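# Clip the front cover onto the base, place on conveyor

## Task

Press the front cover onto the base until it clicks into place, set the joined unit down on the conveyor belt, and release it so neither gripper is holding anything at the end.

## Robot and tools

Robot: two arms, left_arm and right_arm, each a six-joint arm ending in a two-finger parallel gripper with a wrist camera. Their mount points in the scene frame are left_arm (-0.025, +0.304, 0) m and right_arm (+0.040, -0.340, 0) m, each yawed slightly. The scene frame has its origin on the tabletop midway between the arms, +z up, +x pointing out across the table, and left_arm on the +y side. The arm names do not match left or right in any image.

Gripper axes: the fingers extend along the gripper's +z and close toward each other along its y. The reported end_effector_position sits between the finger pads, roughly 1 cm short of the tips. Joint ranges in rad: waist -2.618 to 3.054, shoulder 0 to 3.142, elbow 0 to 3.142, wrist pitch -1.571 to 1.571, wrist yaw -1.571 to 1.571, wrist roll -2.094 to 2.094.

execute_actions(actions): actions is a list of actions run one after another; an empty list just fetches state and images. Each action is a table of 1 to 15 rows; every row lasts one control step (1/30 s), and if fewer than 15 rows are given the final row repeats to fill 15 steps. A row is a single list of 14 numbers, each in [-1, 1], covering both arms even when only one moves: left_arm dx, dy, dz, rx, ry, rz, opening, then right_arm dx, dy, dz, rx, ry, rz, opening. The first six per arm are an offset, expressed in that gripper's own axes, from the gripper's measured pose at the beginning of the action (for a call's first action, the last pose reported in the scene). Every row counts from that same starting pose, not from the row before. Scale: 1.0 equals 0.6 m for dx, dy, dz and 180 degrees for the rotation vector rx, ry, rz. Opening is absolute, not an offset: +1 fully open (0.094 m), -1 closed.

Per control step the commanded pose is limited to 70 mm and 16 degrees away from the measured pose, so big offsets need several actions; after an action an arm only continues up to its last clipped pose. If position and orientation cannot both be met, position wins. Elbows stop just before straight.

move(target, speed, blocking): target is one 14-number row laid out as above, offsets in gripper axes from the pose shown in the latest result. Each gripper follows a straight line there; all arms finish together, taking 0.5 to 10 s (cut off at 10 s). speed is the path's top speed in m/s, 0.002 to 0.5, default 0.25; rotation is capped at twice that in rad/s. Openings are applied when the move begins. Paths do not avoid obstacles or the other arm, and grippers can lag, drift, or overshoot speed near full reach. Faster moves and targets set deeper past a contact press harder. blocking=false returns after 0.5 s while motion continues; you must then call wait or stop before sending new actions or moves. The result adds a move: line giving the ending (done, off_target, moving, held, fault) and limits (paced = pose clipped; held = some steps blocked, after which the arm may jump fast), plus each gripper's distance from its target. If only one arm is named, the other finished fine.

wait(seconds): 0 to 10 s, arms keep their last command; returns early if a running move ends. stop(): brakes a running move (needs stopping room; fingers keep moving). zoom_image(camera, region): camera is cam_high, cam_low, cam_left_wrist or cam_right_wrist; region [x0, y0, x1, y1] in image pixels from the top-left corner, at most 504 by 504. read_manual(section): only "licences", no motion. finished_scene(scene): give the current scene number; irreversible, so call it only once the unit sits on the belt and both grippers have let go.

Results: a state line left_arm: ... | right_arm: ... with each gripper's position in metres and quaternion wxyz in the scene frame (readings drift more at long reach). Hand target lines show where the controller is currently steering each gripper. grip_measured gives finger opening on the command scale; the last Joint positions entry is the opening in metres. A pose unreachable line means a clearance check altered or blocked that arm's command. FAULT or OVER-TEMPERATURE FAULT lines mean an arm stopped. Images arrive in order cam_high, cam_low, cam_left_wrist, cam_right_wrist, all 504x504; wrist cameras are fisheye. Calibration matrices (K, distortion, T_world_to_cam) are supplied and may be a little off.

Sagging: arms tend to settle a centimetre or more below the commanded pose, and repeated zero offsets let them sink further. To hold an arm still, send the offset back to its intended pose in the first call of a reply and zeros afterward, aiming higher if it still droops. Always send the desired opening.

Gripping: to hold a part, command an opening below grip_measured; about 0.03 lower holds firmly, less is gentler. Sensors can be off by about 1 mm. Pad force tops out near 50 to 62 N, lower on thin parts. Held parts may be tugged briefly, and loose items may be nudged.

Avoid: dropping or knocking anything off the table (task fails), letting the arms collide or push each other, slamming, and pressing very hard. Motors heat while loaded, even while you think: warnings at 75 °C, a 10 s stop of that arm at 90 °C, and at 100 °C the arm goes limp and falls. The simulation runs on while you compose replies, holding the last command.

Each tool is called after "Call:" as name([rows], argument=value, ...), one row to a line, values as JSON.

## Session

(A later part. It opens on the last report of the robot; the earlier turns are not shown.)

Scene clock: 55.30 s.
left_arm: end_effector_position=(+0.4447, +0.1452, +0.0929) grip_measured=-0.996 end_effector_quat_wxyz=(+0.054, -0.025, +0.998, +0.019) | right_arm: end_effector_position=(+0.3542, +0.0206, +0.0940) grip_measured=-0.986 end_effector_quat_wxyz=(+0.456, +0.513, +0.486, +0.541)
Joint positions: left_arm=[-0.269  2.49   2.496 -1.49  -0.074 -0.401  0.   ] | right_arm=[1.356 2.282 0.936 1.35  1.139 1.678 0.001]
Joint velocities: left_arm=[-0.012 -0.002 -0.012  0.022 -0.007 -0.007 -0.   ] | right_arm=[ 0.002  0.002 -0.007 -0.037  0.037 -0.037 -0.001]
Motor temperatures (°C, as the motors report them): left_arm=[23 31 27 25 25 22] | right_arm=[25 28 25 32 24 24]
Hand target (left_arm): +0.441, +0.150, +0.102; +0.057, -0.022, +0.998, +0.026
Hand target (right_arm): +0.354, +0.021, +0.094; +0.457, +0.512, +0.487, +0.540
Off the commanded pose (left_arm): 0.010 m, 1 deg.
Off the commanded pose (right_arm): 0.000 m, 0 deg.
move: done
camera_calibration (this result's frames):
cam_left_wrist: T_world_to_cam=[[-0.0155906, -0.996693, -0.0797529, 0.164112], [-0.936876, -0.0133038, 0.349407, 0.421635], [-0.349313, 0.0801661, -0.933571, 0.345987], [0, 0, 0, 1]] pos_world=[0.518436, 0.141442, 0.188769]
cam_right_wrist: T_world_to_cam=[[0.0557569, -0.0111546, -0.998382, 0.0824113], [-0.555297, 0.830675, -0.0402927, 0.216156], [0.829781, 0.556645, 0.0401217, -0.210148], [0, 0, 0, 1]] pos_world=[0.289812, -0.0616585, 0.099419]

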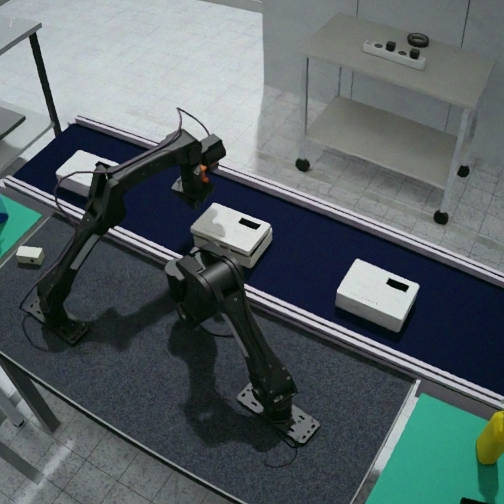

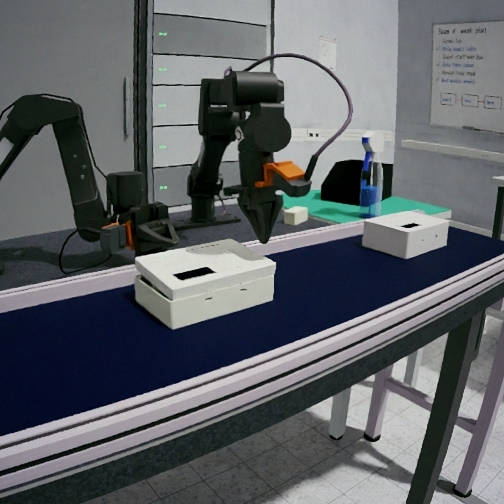

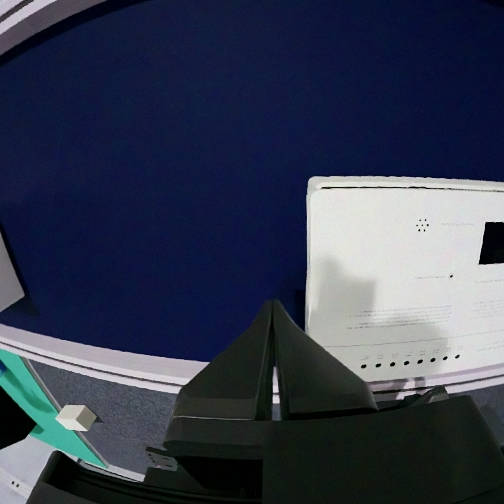

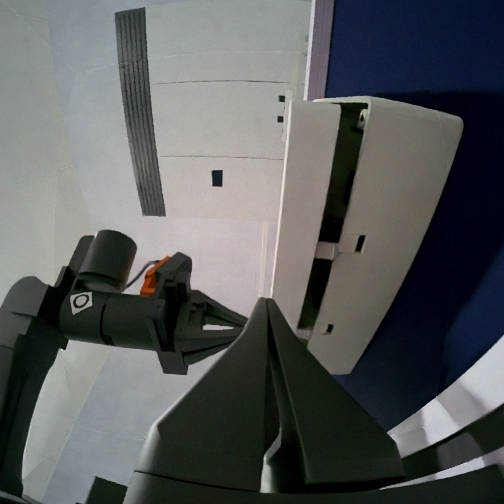

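Call:
move(target=[0,0,0.05,0,0,0,-1, 0,-0.04,0,0,0,0,-1], speed=0.08)

Call:
move(target=[0,-0.045,-0.005,0,0,0,-1, 0,0,0,0,0,0,-1], speed=0.04)

Call:
zoom_image(camera="cam_low", region=[100,200,300,340])

Scene clock: 56.53 s.
left_arm: end_effector_position=(+0.4431, +0.1458, +0.0542) grip_measured=-0.996 end_effector_quat_wxyz=(+0.039, -0.024, +0.999, +0.025) | right_arm: end_effector_position=(+0.3536, +0.0171, +0.0975) grip_measured=-0.986 end_effector_quat_wxyz=(+0.446, +0.524, +0.452, +0.568)
Joint positions: left_arm=[-0.269  2.49   2.342 -1.369 -0.075 -0.4    0.   ] | right_arm=[1.356 2.32  0.936 1.489 1.148 1.668 0.001]
Joint velocities: left_arm=[-0.002  0.017 -0.022  0.051 -0.022 -0.022  0.001] | right_arm=[-0.027  0.002  0.002  0.007  0.125  0.037  0.   ]
Motor temperatures (°C, as the motors report them): left_arm=[23 31 27 25 25 22] | right_arm=[25 28 25 32 24 24]
Hand target (left_arm): +0.448, +0.147, +0.063; +0.054, -0.025, +0.998, +0.019
Hand target (right_arm): +0.353, +0.022, +0.071; +0.456, +0.512, +0.486, +0.542
Off the commanded pose (left_arm): 0.010 m, 2 deg.
Off the commanded pose (right_arm): 0.028 m, 5 deg.
move: off_target (right_arm)
camera_calibration (this result's frames):
cam_left_wrist: T_world_to_cam=[[-0.0193516, -0.995651, -0.0911335, 0.163783], [-0.925597, -0.0166223, 0.378146, 0.42763], [-0.378016, 0.0916706, -0.921249, 0.319573], [0, 0, 0, 1]] pos_world=[0.519786, 0.140883, 0.147626]
cam_right_wrist: T_world_to_cam=[[0.0927488, 0.0714881, -0.99312, 0.0708352], [-0.546578, 0.837357, 0.00923018, 0.210853], [0.832256, 0.541961, 0.116738, -0.215895], [0, 0, 0, 1]] pos_world=[0.288357, -0.0646163, 0.0936047]

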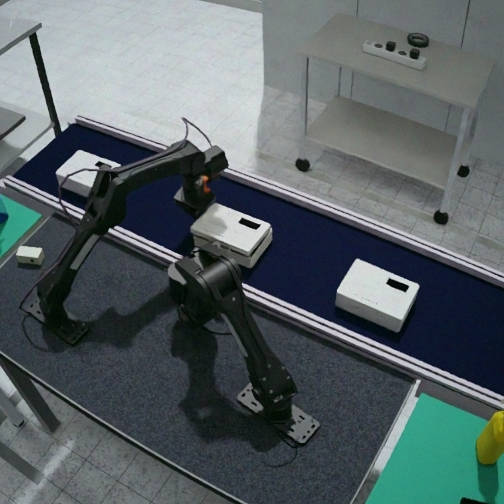

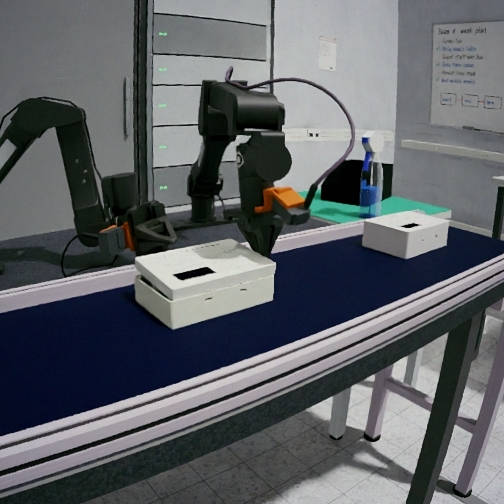

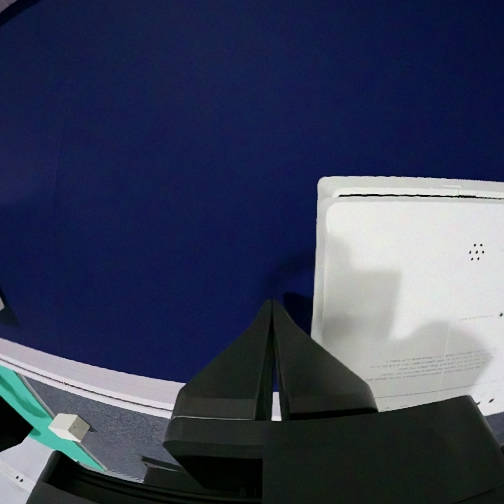

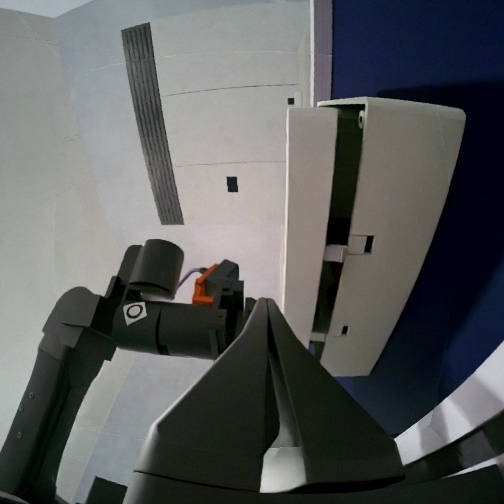

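Scene clock: 57.53 s.
left_arm: end_effector_position=(+0.4454, +0.1254, +0.0543) grip_measured=-0.997 end_effector_quat_wxyz=(+0.038, -0.025, +0.999, +0.025) | right_arm: end_effector_position=(+0.3535, +0.0169, +0.0989) grip_measured=-0.986 end_effector_quat_wxyz=(+0.444, +0.524, +0.449, +0.571)
Joint positions: left_arm=[-0.306  2.569  2.49  -1.441 -0.076 -0.44   0.   ] | right_arm=[1.356 2.32  0.936 1.499 1.148 1.667 0.001]
Joint velocities: left_arm=[-0.002  0.007  0.002 -0.022  0.007 -0.081 -0.001] | right_arm=[-0.007  0.002  0.012 -0.022  0.022 -0.051 -0.001]
Motor temperatures (°C, as the motors report them): left_arm=[23 31 27 25 25 22] | right_arm=[25 28 25 32 24 24]
Hand target (left_arm): +0.444, +0.119, +0.055; +0.039, -0.024, +0.999, +0.025
Hand target (right_arm): +0.354, +0.017, +0.097; +0.446, +0.523, +0.452, +0.568
Off the commanded pose (left_arm): 0.007 m, 0 deg.
Off the commanded pose (right_arm): 0.001 m, 1 deg.
move: done
camera_calibration (this result's frames):
cam_left_wrist: T_world_to_cam=[[-0.0168019, -0.99574, -0.0906643, 0.142359], [-0.925458, -0.0188366, 0.378382, 0.429579], [-0.378478, 0.0902635, -0.921199, 0.322783], [0, 0, 0, 1]] pos_world=[0.522115, 0.120709, 0.147709]
cam_right_wrist: T_world_to_cam=[[0.0962242, 0.0799218, -0.992146, 0.0708395], [-0.546605, 0.837266, 0.0144325, 0.210414], [0.831844, 0.540923, 0.124251, -0.216537], [0, 0, 0, 1]] pos_world=[0.288321, -0.0647043, 0.0941512]

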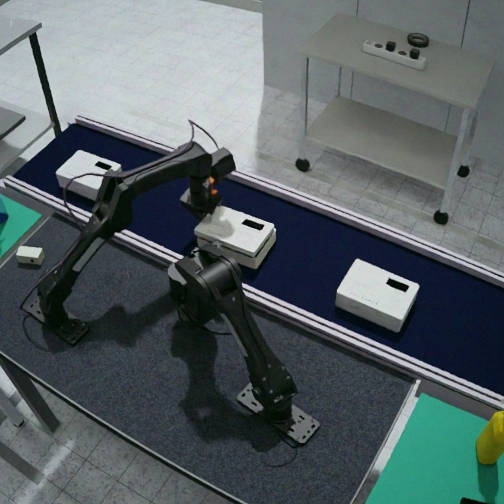

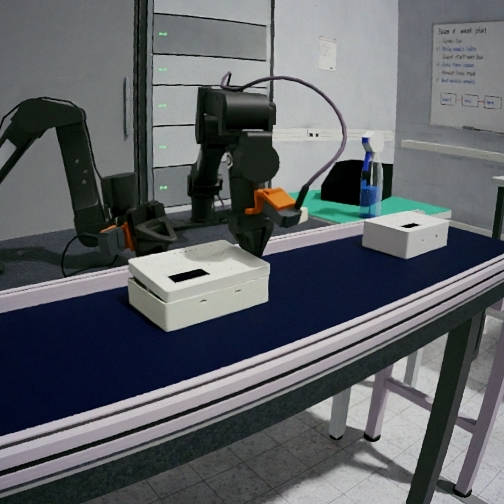

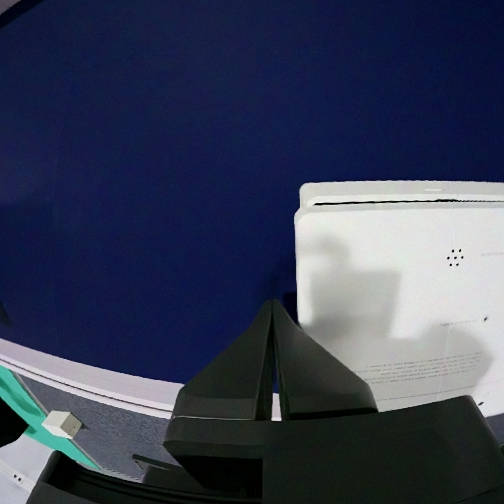

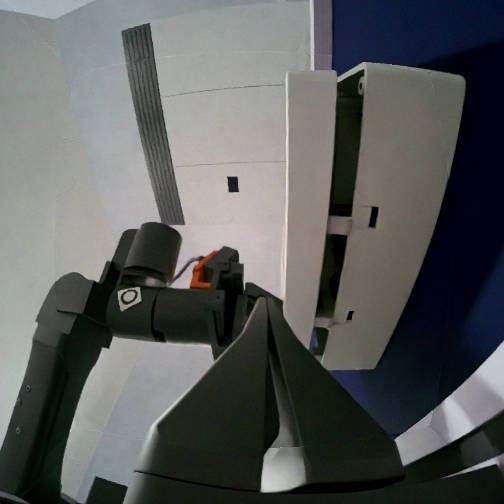

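Region (100, 200, 300, 340) of cam_low's 504x504 image, scaled by 2.520, with more detail than that image has; it fills the top 353 rows of this view, and the rest is white.

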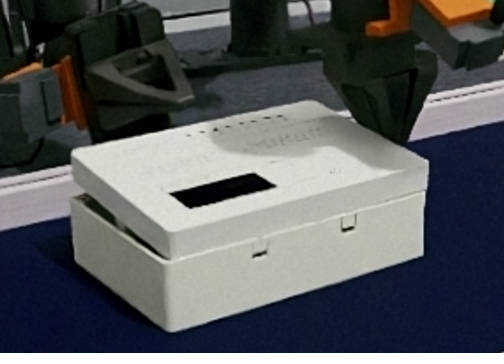

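Call:
move(target=[0,0.02,0,0,0,0,-1, -0.262,0.09,0.10,-0.047,0.385,-0.542,-1], speed=0.4)

Scene clock: 62.00 s.
left_arm: end_effector_position=(+0.4393, +0.1338, +0.0451) grip_measured=-0.997 end_effector_quat_wxyz=(+0.023, -0.023, +0.999, +0.032) | right_arm: end_effector_position=(+0.4195, -0.1456, +0.1080) grip_measured=-0.986 end_effector_quat_wxyz=(+0.423, -0.368, +0.788, +0.255)
Joint positions: left_arm=[-0.295  2.554  2.425 -1.424 -0.076 -0.425  0.   ] | right_arm=[ 0.38   1.634  0.815  0.131 -0.632 -0.346  0.001]
Joint velocities: left_arm=[-0.007 -0.002  0.007 -0.037  0.007 -0.022  0.001] | right_arm=[-0.002 -0.007 -0.002 -0.051 -0.037  0.007  0.001]
Motor temperatures (°C, as the motors report them): left_arm=[23 32 27 25 25 22] | right_arm=[25 28 25 32 24 24]
Hand target (left_arm): +0.445, +0.137, +0.055; +0.038, -0.025, +0.999, +0.025
Hand target (right_arm): +0.425, -0.145, +0.124; +0.436, -0.375, +0.777, +0.256
Off the commanded pose (left_arm): 0.012 m, 2 deg.
Off the commanded pose (right_arm): 0.015 m, 2 deg.
move: off_target (left_arm, right_arm)
camera_calibration (this result's frames):
cam_left_wrist: T_world_to_cam=[[-0.0239229, -0.994385, -0.103081, 0.153292], [-0.9134, -0.0201713, 0.406564, 0.421264], [-0.406361, 0.103881, -0.907788, 0.321103], [0, 0, 0, 1]] pos_world=[0.518933, 0.127572, 0.136024]
cam_right_wrist: T_world_to_cam=[[0.860402, -0.50951, -0.0104006, -0.425955], [-0.451216, -0.752157, -0.480275, 0.164388], [0.236882, 0.417922, -0.877056, 0.155228], [0, 0, 0, 1]] pos_world=[0.403896, -0.158256, 0.210665]

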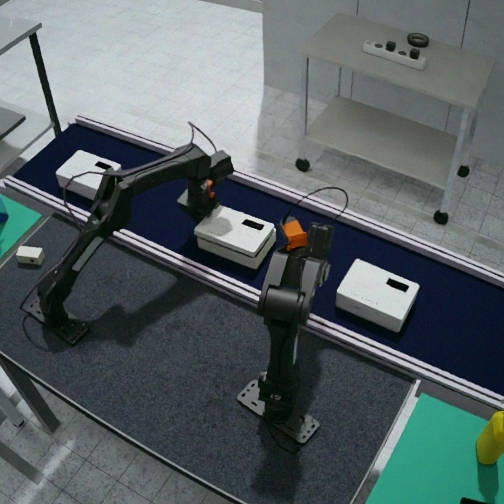

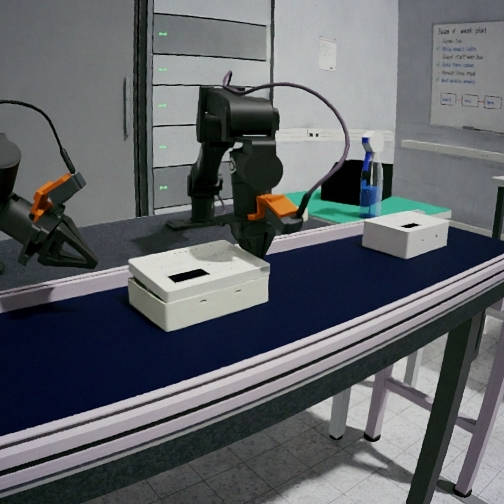

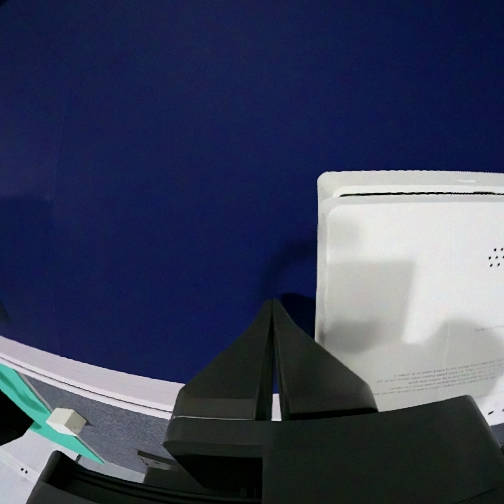

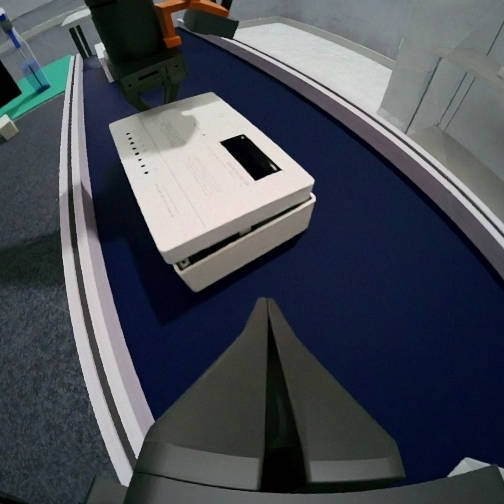

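Call:
move(target=[0,-0.012,-0.015,0,0,0,-1, 0.015,0.003,0.122,0,0,0,-1], speed=0.12)

Scene clock: 63.47 s.
left_arm: end_effector_position=(+0.4412, +0.1331, +0.0518) grip_measured=-0.997 end_effector_quat_wxyz=(+0.023, -0.026, +0.999, +0.032) | right_arm: end_effector_position=(+0.4409, -0.1017, +0.0556) grip_measured=-0.986 end_effector_quat_wxyz=(+0.411, -0.367, +0.795, +0.255)
Joint positions: left_arm=[-0.295  2.58   2.5   -1.474 -0.076 -0.431  0.   ] | right_arm=[ 0.496  1.883  0.871  0.345 -0.538 -0.261  0.001]
Joint velocities: left_arm=[-0.002 -0.002 -0.022 -0.037 -0.037 -0.081  0.001] | right_arm=[ 0.002  0.012 -0.007 -0.007 -0.007 -0.051  0.   ]
Motor temperatures (°C, as the motors report them): left_arm=[23 32 27 25 25 22] | right_arm=[25 28 26 33 24 24]
Hand target (left_arm): +0.439, +0.126, +0.053; +0.023, -0.022, +0.999, +0.031
Hand target (right_arm): +0.449, -0.095, +0.063; +0.423, -0.368, +0.788, +0.256
Off the commanded pose (left_arm): 0.007 m, 0 deg.
Off the commanded pose (right_arm): 0.013 m, 2 deg.
move: off_target (right_arm)
camera_calibration (this result's frames):
cam_left_wrist: T_world_to_cam=[[-0.0178313, -0.99454, -0.102818, 0.150621], [-0.913419, -0.0256182, 0.406213, 0.420938], [-0.406629, 0.101159, -0.907976, 0.328522], [0, 0, 0, 1]] pos_world=[0.520765, 0.12735, 0.142786]
cam_right_wrist: T_world_to_cam=[[0.858973, -0.511378, -0.0256405, -0.421211], [-0.464004, -0.756271, -0.461254, 0.186075], [0.216484, 0.408102, -0.886898, 0.0943612], [0, 0, 0, 1]] pos_world=[0.427721, -0.113184, 0.158717]

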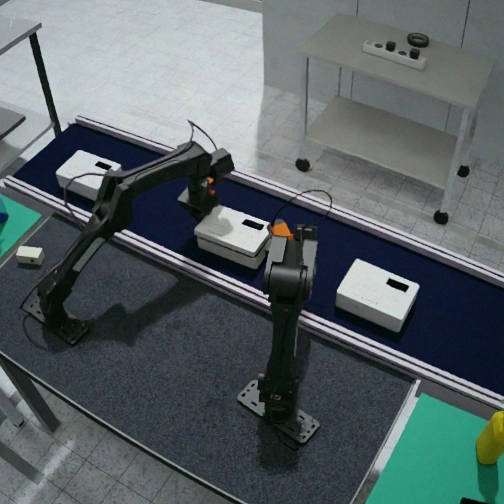

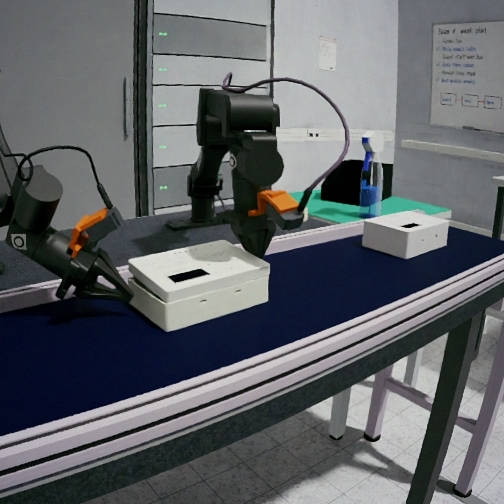

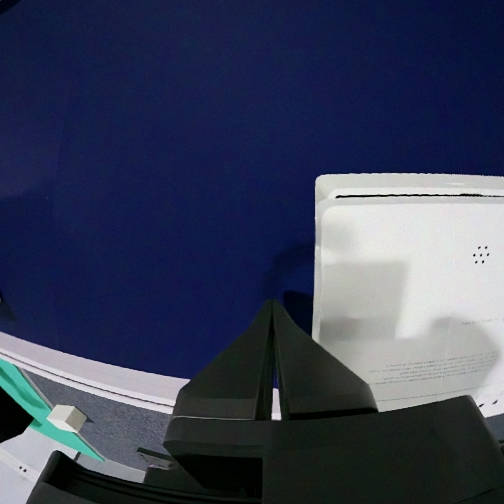

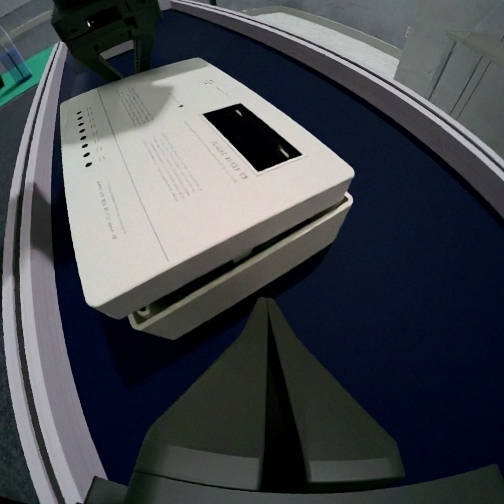

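Call:
move(target=[0,0,0,0,0,0,-1, -0.02,0.045,0.058,0,0,0,-1], speed=0.04)

Call:
zoom_image(camera="cam_low", region=[100,200,300,340])

Scene clock: 65.03 s.
left_arm: end_effector_position=(+0.4401, +0.1365, +0.0521) grip_measured=-0.997 end_effector_quat_wxyz=(+0.022, -0.026, +0.999, +0.040) | right_arm: end_effector_position=(+0.4386, -0.0775, +0.0391) grip_measured=-0.987 end_effector_quat_wxyz=(+0.399, -0.352, +0.813, +0.235)
Joint positions: left_arm=[-0.295  2.58   2.501 -1.483 -0.092 -0.431  0.   ] | right_arm=[ 0.589  1.932  0.893  0.366 -0.412 -0.187  0.001]
Joint velocities: left_arm=[ 0.002  0.007  0.012 -0.007  0.007  0.037 -0.001] | right_arm=[ 0.002  0.002  0.017 -0.066  0.037 -0.007 -0.   ]
Motor temperatures (°C, as the motors report them): left_arm=[23 32 27 25 25 22] | right_arm=[25 28 26 33 24 24]
Hand target (left_arm): +0.441, +0.133, +0.052; +0.023, -0.026, +0.999, +0.032
Hand target (right_arm): +0.439, -0.057, +0.051; +0.411, -0.366, +0.795, +0.256
Off the commanded pose (left_arm): 0.004 m, 1 deg.
Off the commanded pose (right_arm): 0.024 m, 4 deg.
move: off_target (right_arm)
camera_calibration (this result's frames):
cam_left_wrist: T_world_to_cam=[[-0.0179269, -0.992543, -0.120574, 0.154737], [-0.912313, -0.0331043, 0.408153, 0.420338], [-0.4091, 0.117318, -0.904916, 0.326725], [0, 0, 0, 1]] pos_world=[0.519917, 0.129167, 0.142754]
cam_right_wrist: T_world_to_cam=[[0.83328, -0.552171, -0.027412, -0.399138], [-0.511239, -0.750741, -0.418357, 0.215115], [0.210425, 0.362623, -0.907869, 0.070317], [0, 0, 0, 1]] pos_world=[0.427772, -0.0843955, 0.142892]

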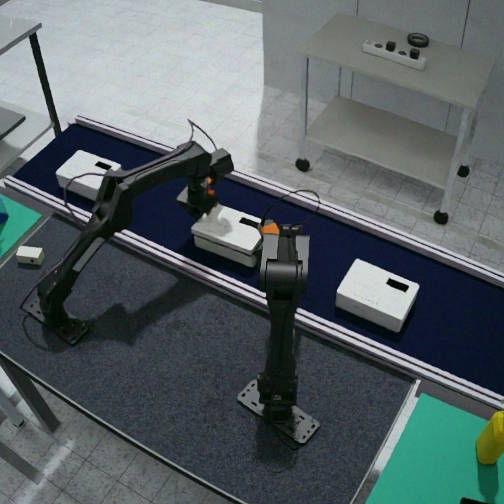

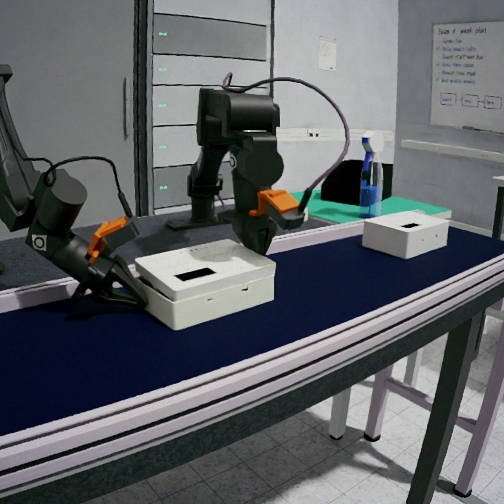

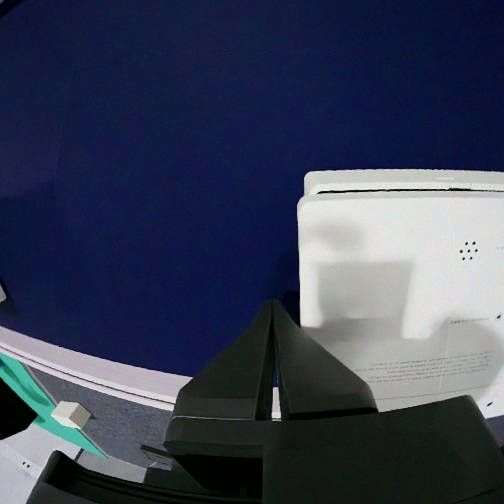

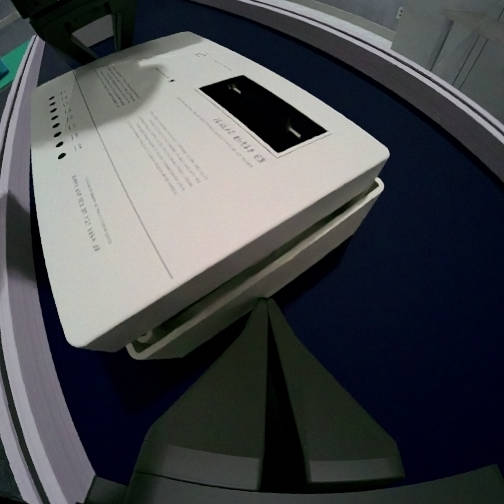

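Region (100, 200, 300, 340) of cam_low's 504x504 image, scaled by 2.520, with more detail than that image has; it fills the top 353 rows of this view, and the rest is white.

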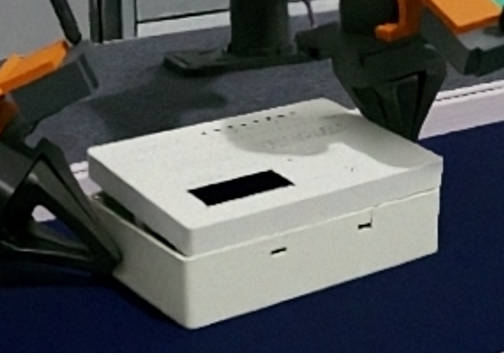

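Call:
move(target=[0.05,0.02,-0.01,0.16,0,0,-1, 0,0,0,0,0,0,-1], speed=0.15)

Scene clock: 67.80 s.
left_arm: end_effector_position=(+0.4067, +0.1475, +0.0514) grip_measured=-0.997 end_effector_quat_wxyz=(+0.013, -0.024, +0.980, -0.198) | right_arm: end_effector_position=(+0.4391, -0.0781, +0.0388) grip_measured=-0.987 end_effector_quat_wxyz=(+0.399, -0.351, +0.814, +0.233)
Joint positions: left_arm=[-0.119  2.214  1.796 -1.032  0.381 -0.276  0.   ] | right_arm=[ 0.589  1.932  0.893  0.366 -0.407 -0.185  0.001]
Joint velocities: left_arm=[ 0.012  0.002 -0.002  0.022  0.007 -0.081 -0.001] | right_arm=[-0.007  0.002  0.007 -0.022  0.022  0.007 -0.001]
Motor temperatures (°C, as the motors report them): left_arm=[23 33 27 25 25 22] | right_arm=[25 28 26 33 24 24]
Hand target (left_arm): +0.410, +0.147, +0.060; +0.028, -0.018, +0.977, -0.209
Hand target (right_arm): +0.439, -0.078, +0.039; +0.399, -0.352, +0.813, +0.235
Off the commanded pose (left_arm): 0.007 m, 2 deg.
Off the commanded pose (right_arm): 0.001 m, 0 deg.
move: done
camera_calibration (this result's frames):
cam_left_wrist: T_world_to_cam=[[-0.029677, -0.936084, 0.350523, 0.137194], [-0.909101, 0.171054, 0.379837, 0.36061], [-0.415518, -0.307388, -0.856071, 0.373895], [0, 0, 0, 1]] pos_world=[0.487263, 0.181673, 0.135018]
cam_right_wrist: T_world_to_cam=[[0.830576, -0.556291, -0.0261406, -0.399059], [-0.514849, -0.749112, -0.416848, 0.216554], [0.212307, 0.359682, -0.9086, 0.0691508], [0, 0, 0, 1]] pos_world=[0.42826, -0.0846423, 0.142669]

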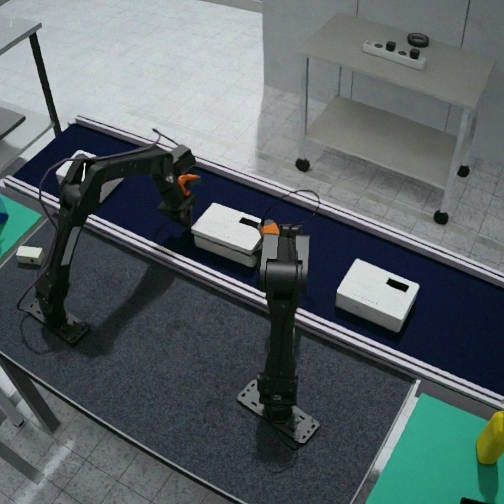

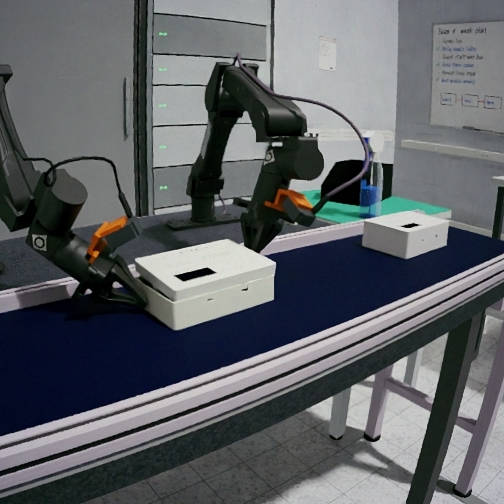

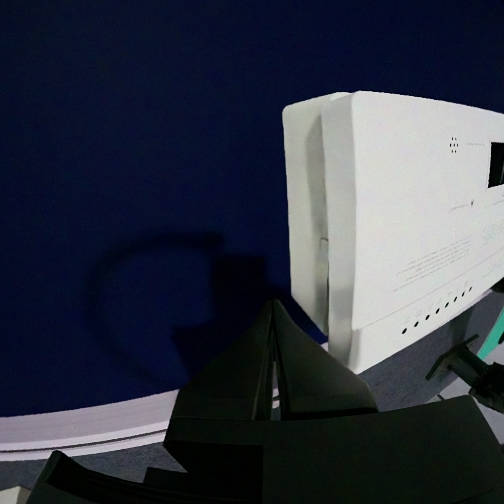

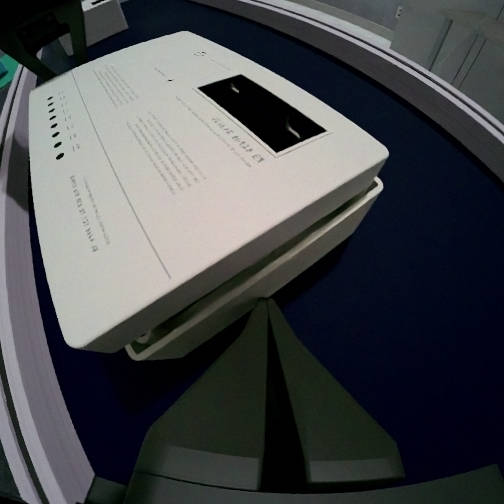

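Call:
move(target=[-0.025,0,-0.012,0.19,0,0,-1, 0,0,0,0,0,0,-1], speed=0.2)

Scene clock: 70.00 s.
left_arm: end_effector_position=(+0.4199, +0.1518, +0.0602) grip_measured=-0.997 end_effector_quat_wxyz=(+0.013, -0.023, +0.885, -0.465) | right_arm: end_effector_position=(+0.4392, -0.0781, +0.0388) grip_measured=-0.987 end_effector_quat_wxyz=(+0.399, -0.351, +0.814, +0.233)
Joint positions: left_arm=[ 0.071  2.287  1.697 -0.88   0.964 -0.12   0.   ] | right_arm=[ 0.589  1.932  0.893  0.366 -0.406 -0.185  0.001]
Joint velocities: left_arm=[ 0.002  0.012 -0.002  0.066  0.066  0.037  0.001] | right_arm=[-0.022  0.007 -0.027  0.022  0.007 -0.037  0.   ]
Motor temperatures (°C, as the motors report them): left_arm=[23 32 27 25 25 22] | right_arm=[25 28 26 33 24 24]
Hand target (left_arm): +0.421, +0.152, +0.059; +0.019, -0.018, +0.879, -0.477
Hand target (right_arm): +0.439, -0.078, +0.039; +0.399, -0.351, +0.814, +0.233
Off the commanded pose (left_arm): 0.003 m, 2 deg.
Off the commanded pose (right_arm): 0.000 m, 0 deg.
move: done
camera_calibration (this result's frames):
cam_left_wrist: T_world_to_cam=[[-0.0414272, -0.599755, 0.799111, 0.0654159], [-0.913382, 0.346921, 0.213023, 0.353566], [-0.40499, -0.721068, -0.562177, 0.428945], [0, 0, 0, 1]] pos_world=[0.499369, 0.225872, 0.113551]
cam_right_wrist: T_world_to_cam=[[0.830413, -0.556544, -0.0259378, -0.399079], [-0.515031, -0.749048, -0.416737, 0.216614], [0.212504, 0.359423, -0.908657, 0.0690384], [0, 0, 0, 1]] pos_world=[0.428293, -0.0846646, 0.142652]

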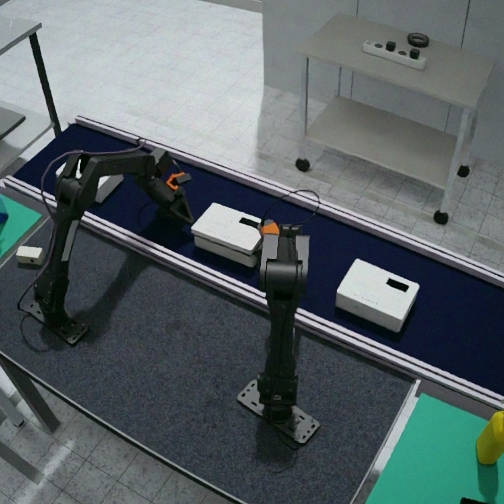

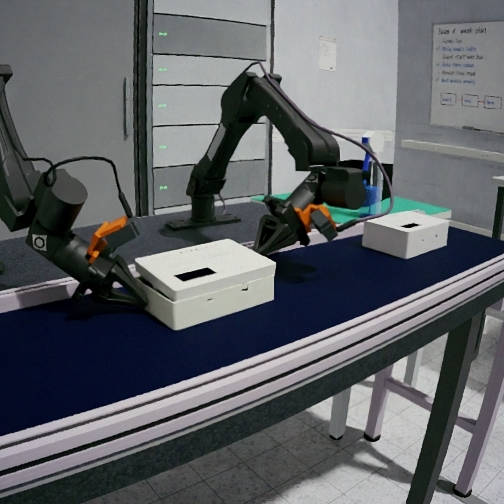

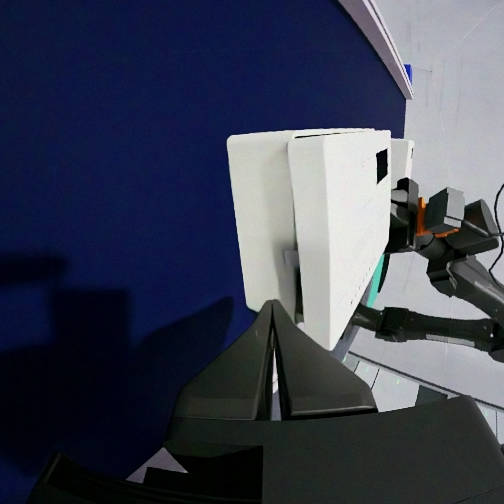

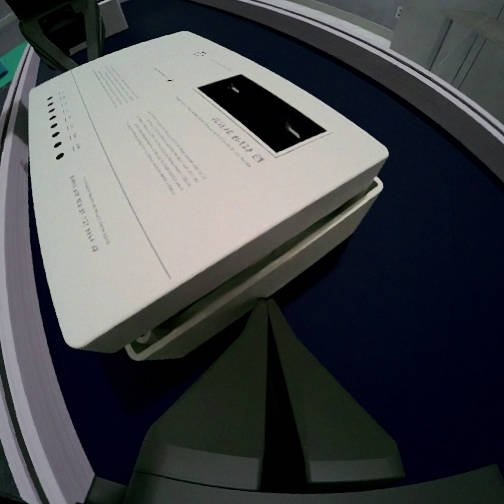

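Call:
move(target=[0,-0.037,0.045,0,0,0,-1, -0.005,0.01,0.012,0,0,0,-1], speed=0.04)

Call:
zoom_image(camera="cam_low", region=[100,200,300,340])

Scene clock: 71.40 s.
left_arm: end_effector_position=(+0.4223, +0.1269, +0.0577) grip_measured=-0.997 end_effector_quat_wxyz=(+0.003, -0.038, +0.886, -0.462) | right_arm: end_effector_position=(+0.4403, -0.0787, +0.0378) grip_measured=-0.987 end_effector_quat_wxyz=(+0.400, -0.346, +0.818, +0.225)
Joint positions: left_arm=[ 0.013  2.287  1.688 -0.799  0.95  -0.248  0.   ] | right_arm=[ 0.596  1.932  0.893  0.366 -0.383 -0.178  0.001]
Joint velocities: left_arm=[ 0.012 -0.007 -0.002  0.022  0.051 -0.007 -0.001] | right_arm=[ 0.012 -0.007 -0.002 -0.007 -0.007 -0.007  0.   ]
Motor temperatures (°C, as the motors report them): left_arm=[23 32 27 25 25 22] | right_arm=[25 28 26 33 24 24]
Hand target (left_arm): +0.421, +0.117, +0.063; +0.012, -0.023, +0.885, -0.465
Hand target (right_arm): +0.439, -0.068, +0.038; +0.399, -0.351, +0.814, +0.233
Off the commanded pose (left_arm): 0.011 m, 2 deg.
Off the commanded pose (right_arm): 0.010 m, 1 deg.
move: off_target (left_arm)
camera_calibration (this result's frames):
cam_left_wrist: T_world_to_cam=[[-0.0055841, -0.60471, 0.796426, 0.0381978], [-0.911751, 0.330186, 0.244311, 0.364568], [-0.410706, -0.724778, -0.553188, 0.412917], [0, 0, 0, 1]] pos_world=[0.502196, 0.201997, 0.108931]
cam_right_wrist: T_world_to_cam=[[0.821115, -0.57044, -0.0191956, -0.397656], [-0.526788, -0.744478, -0.410179, 0.221675], [0.219692, 0.346917, -0.911803, 0.0640388], [0, 0, 0, 1]] pos_world=[0.429229, -0.084023, 0.141684]

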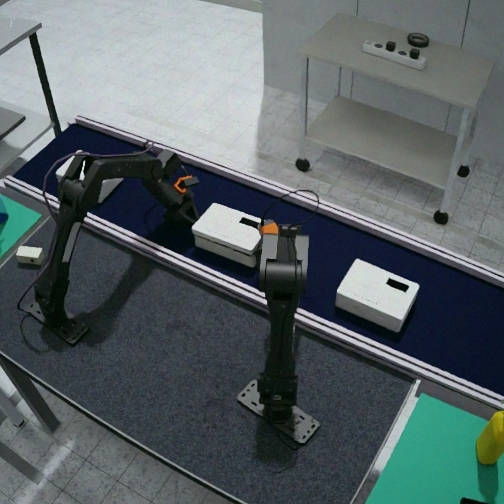

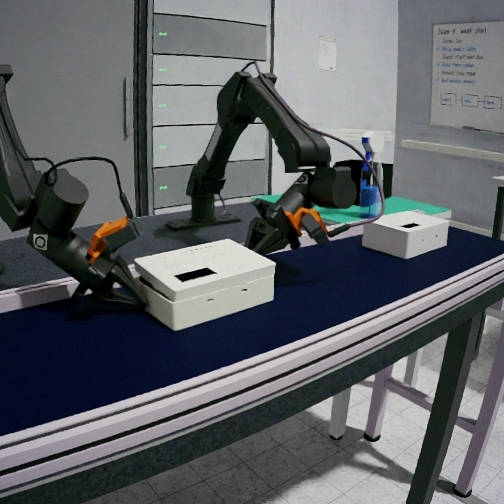

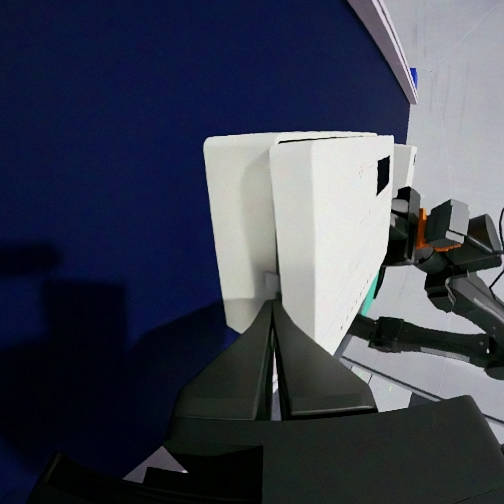

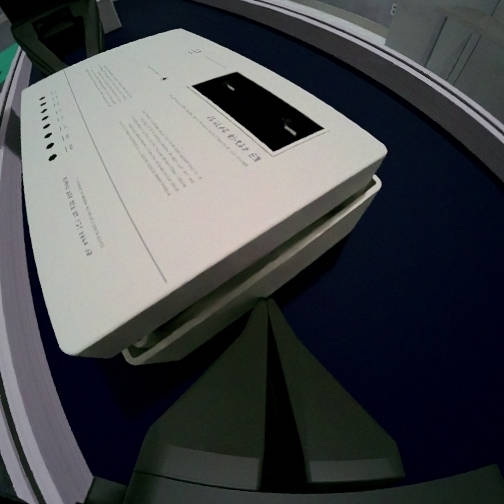

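Region (100, 200, 300, 340) of cam_low's 504x504 image, scaled by 2.520, with more detail than that image has; it fills the top 353 rows of this view, and the rest is white.

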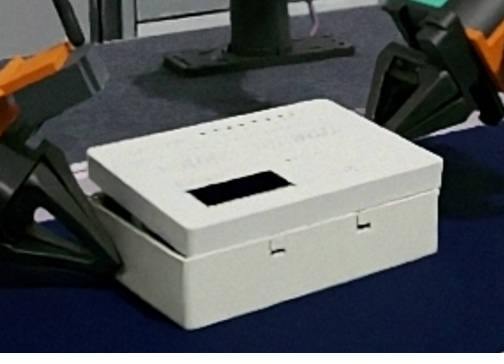

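Call:
move(target=[0,-0.04,-0.007,0,0,0,-1, -0.005,0.01,0.012,0,0,0,-1], speed=0.03)

Call:
zoom_image(camera="cam_low", region=[100,200,300,340])

Scene clock: 72.60 s.
left_arm: end_effector_position=(+0.4224, +0.1267, +0.0584) grip_measured=-0.997 end_effector_quat_wxyz=(-0.007, -0.055, +0.890, -0.452) | right_arm: end_effector_position=(+0.4410, -0.0786, +0.0369) grip_measured=-0.987 end_effector_quat_wxyz=(+0.401, -0.342, +0.821, +0.218)
Joint positions: left_arm=[ 0.007  2.287  1.705 -0.821  0.928 -0.286  0.   ] | right_arm=[ 0.603  1.932  0.893  0.366 -0.36  -0.17   0.001]
Joint velocities: left_arm=[ 0.007  0.002  0.007  0.022  0.022 -0.081  0.   ] | right_arm=[ 0.002  0.012  0.002 -0.022  0.007 -0.007 -0.   ]
Motor temperatures (°C, as the motors report them): left_arm=[23 32 27 25 25 22] | right_arm=[25 28 26 33 24 24]
Hand target (left_arm): +0.423, +0.116, +0.079; +0.003, -0.038, +0.886, -0.462
Hand target (right_arm): +0.440, -0.069, +0.037; +0.400, -0.346, +0.818, +0.225
Off the commanded pose (left_arm): 0.024 m, 3 deg.
Off the commanded pose (right_arm): 0.010 m, 1 deg.
move: off_target (left_arm)
camera_calibration (this result's frames):
cam_left_wrist: T_world_to_cam=[[0.0343365, -0.620476, 0.783473, 0.0234741], [-0.909065, 0.306321, 0.282433, 0.364304], [-0.415238, -0.721926, -0.553535, 0.414786], [0, 0, 0, 1]] pos_world=[0.502605, 0.202416, 0.108316]
cam_right_wrist: T_world_to_cam=[[0.812794, -0.582413, -0.01267, -0.395674], [-0.536943, -0.740547, -0.404082, 0.226296], [0.22596, 0.335238, -0.914635, 0.0594335], [0, 0, 0, 1]] pos_world=[0.42968, -0.0827869, 0.140789]

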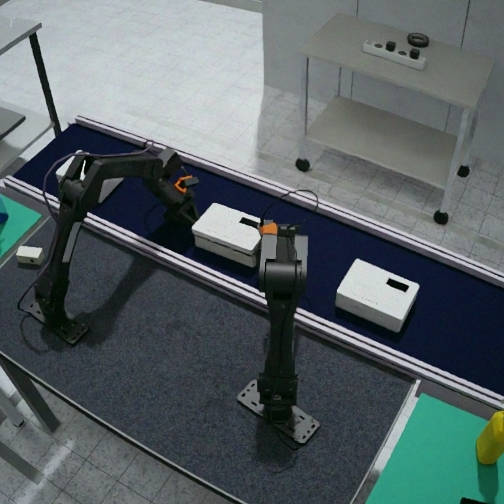

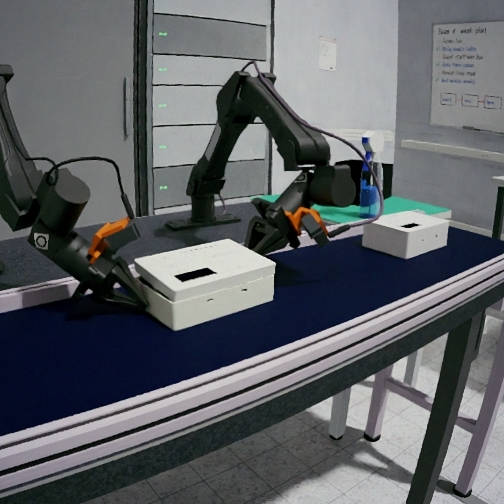

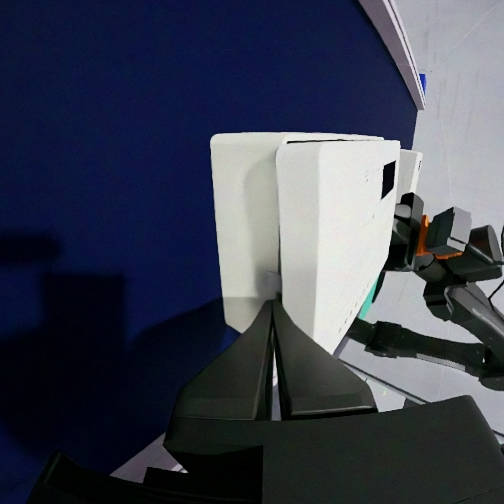

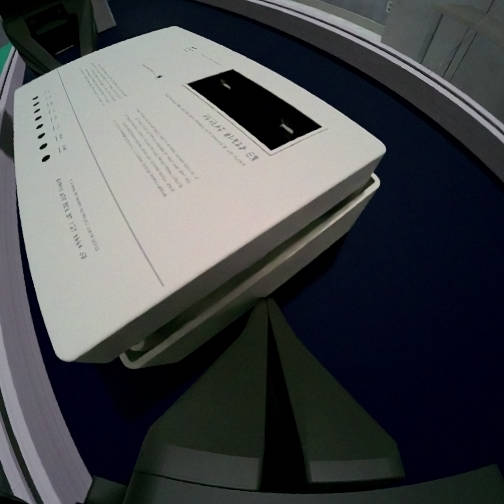

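Region (100, 200, 300, 340) of cam_low's 504x504 image, scaled by 2.520, with more detail than that image has; it fills the top 353 rows of this view, and the rest is white.

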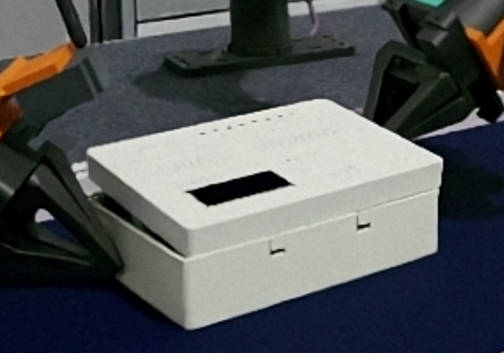

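Call:
move(target=[0,-0.05,-0.03,0,0,0,-1, 0,0,0,0,0,0,-1], speed=0.03)

Call:
zoom_image(camera="cam_low", region=[100,200,300,340])

Scene clock: 74.30 s.
left_arm: end_effector_position=(+0.4226, +0.1278, +0.0759) grip_measured=-0.997 end_effector_quat_wxyz=(-0.018, -0.066, +0.893, -0.445) | right_arm: end_effector_position=(+0.4411, -0.0787, +0.0368) grip_measured=-0.987 end_effector_quat_wxyz=(+0.401, -0.342, +0.822, +0.218)
Joint positions: left_arm=[ 0.007  2.277  1.77  -0.918  0.916 -0.298  0.   ] | right_arm=[ 0.603  1.932  0.893  0.366 -0.359 -0.17   0.001]
Joint velocities: left_arm=[-0.012 -0.002  0.007  0.022  0.022 -0.095 -0.   ] | right_arm=[-0.017  0.002 -0.012 -0.037 -0.051  0.007 -0.001]
Motor temperatures (°C, as the motors report them): left_arm=[23 32 27 25 25 22] | right_arm=[25 28 26 33 24 24]
Hand target (left_arm): +0.425, +0.123, +0.093; -0.007, -0.055, +0.890, -0.452
Hand target (right_arm): +0.441, -0.079, +0.037; +0.401, -0.342, +0.821, +0.218
Off the commanded pose (left_arm): 0.018 m, 2 deg.
Off the commanded pose (right_arm): 0.000 m, 0 deg.
move: off_target (left_arm)
camera_calibration (this result's frames):
cam_left_wrist: T_world_to_cam=[[0.0632179, -0.63016, 0.773887, 0.000167846], [-0.902608, 0.294739, 0.313733, 0.355552], [-0.425796, -0.71835, -0.550155, 0.429096], [0, 0, 0, 1]] pos_world=[0.503621, 0.203552, 0.124391]
cam_right_wrist: T_world_to_cam=[[0.812144, -0.583326, -0.0123544, -0.395666], [-0.537744, -0.740129, -0.403784, 0.226615], [0.226394, 0.334574, -0.914771, 0.0591735], [0, 0, 0, 1]] pos_world=[0.429802, -0.0828758, 0.140745]

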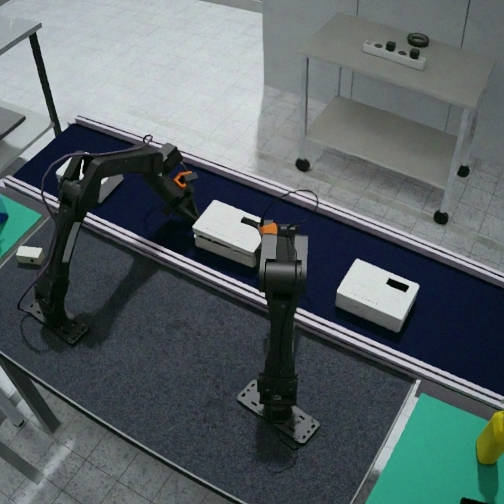

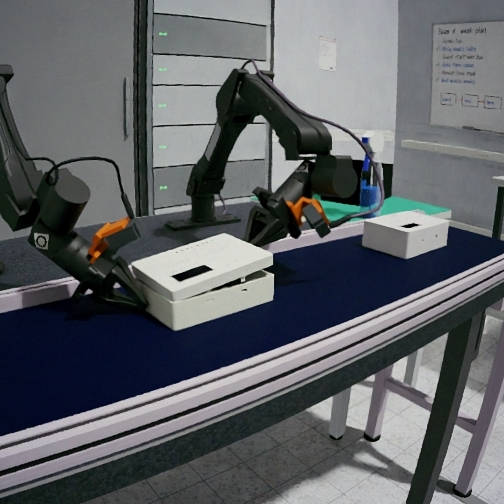

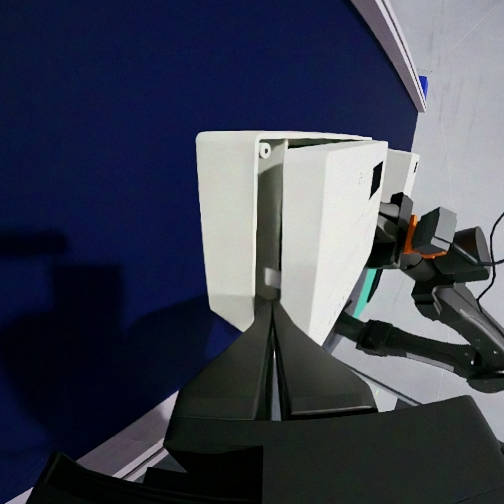

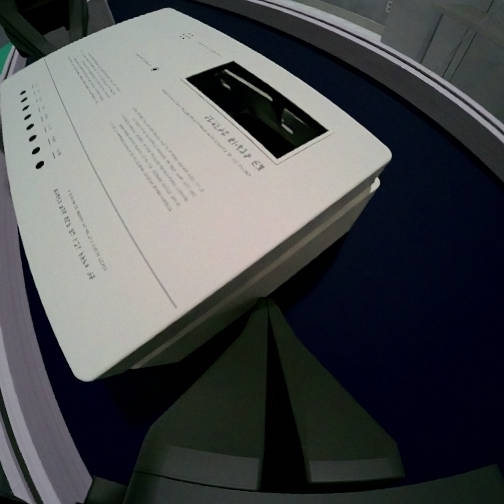

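Region (100, 200, 300, 340) of cam_low's 504x504 image, scaled by 2.520, with more detail than that image has; it fills the top 353 rows of this view, and the rest is white.

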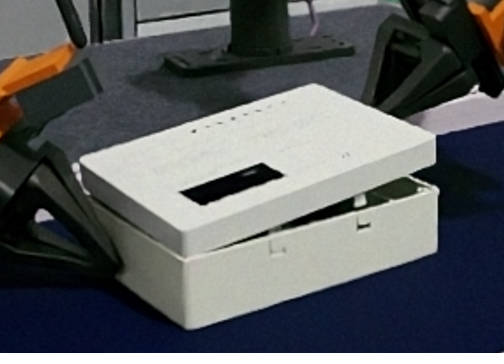

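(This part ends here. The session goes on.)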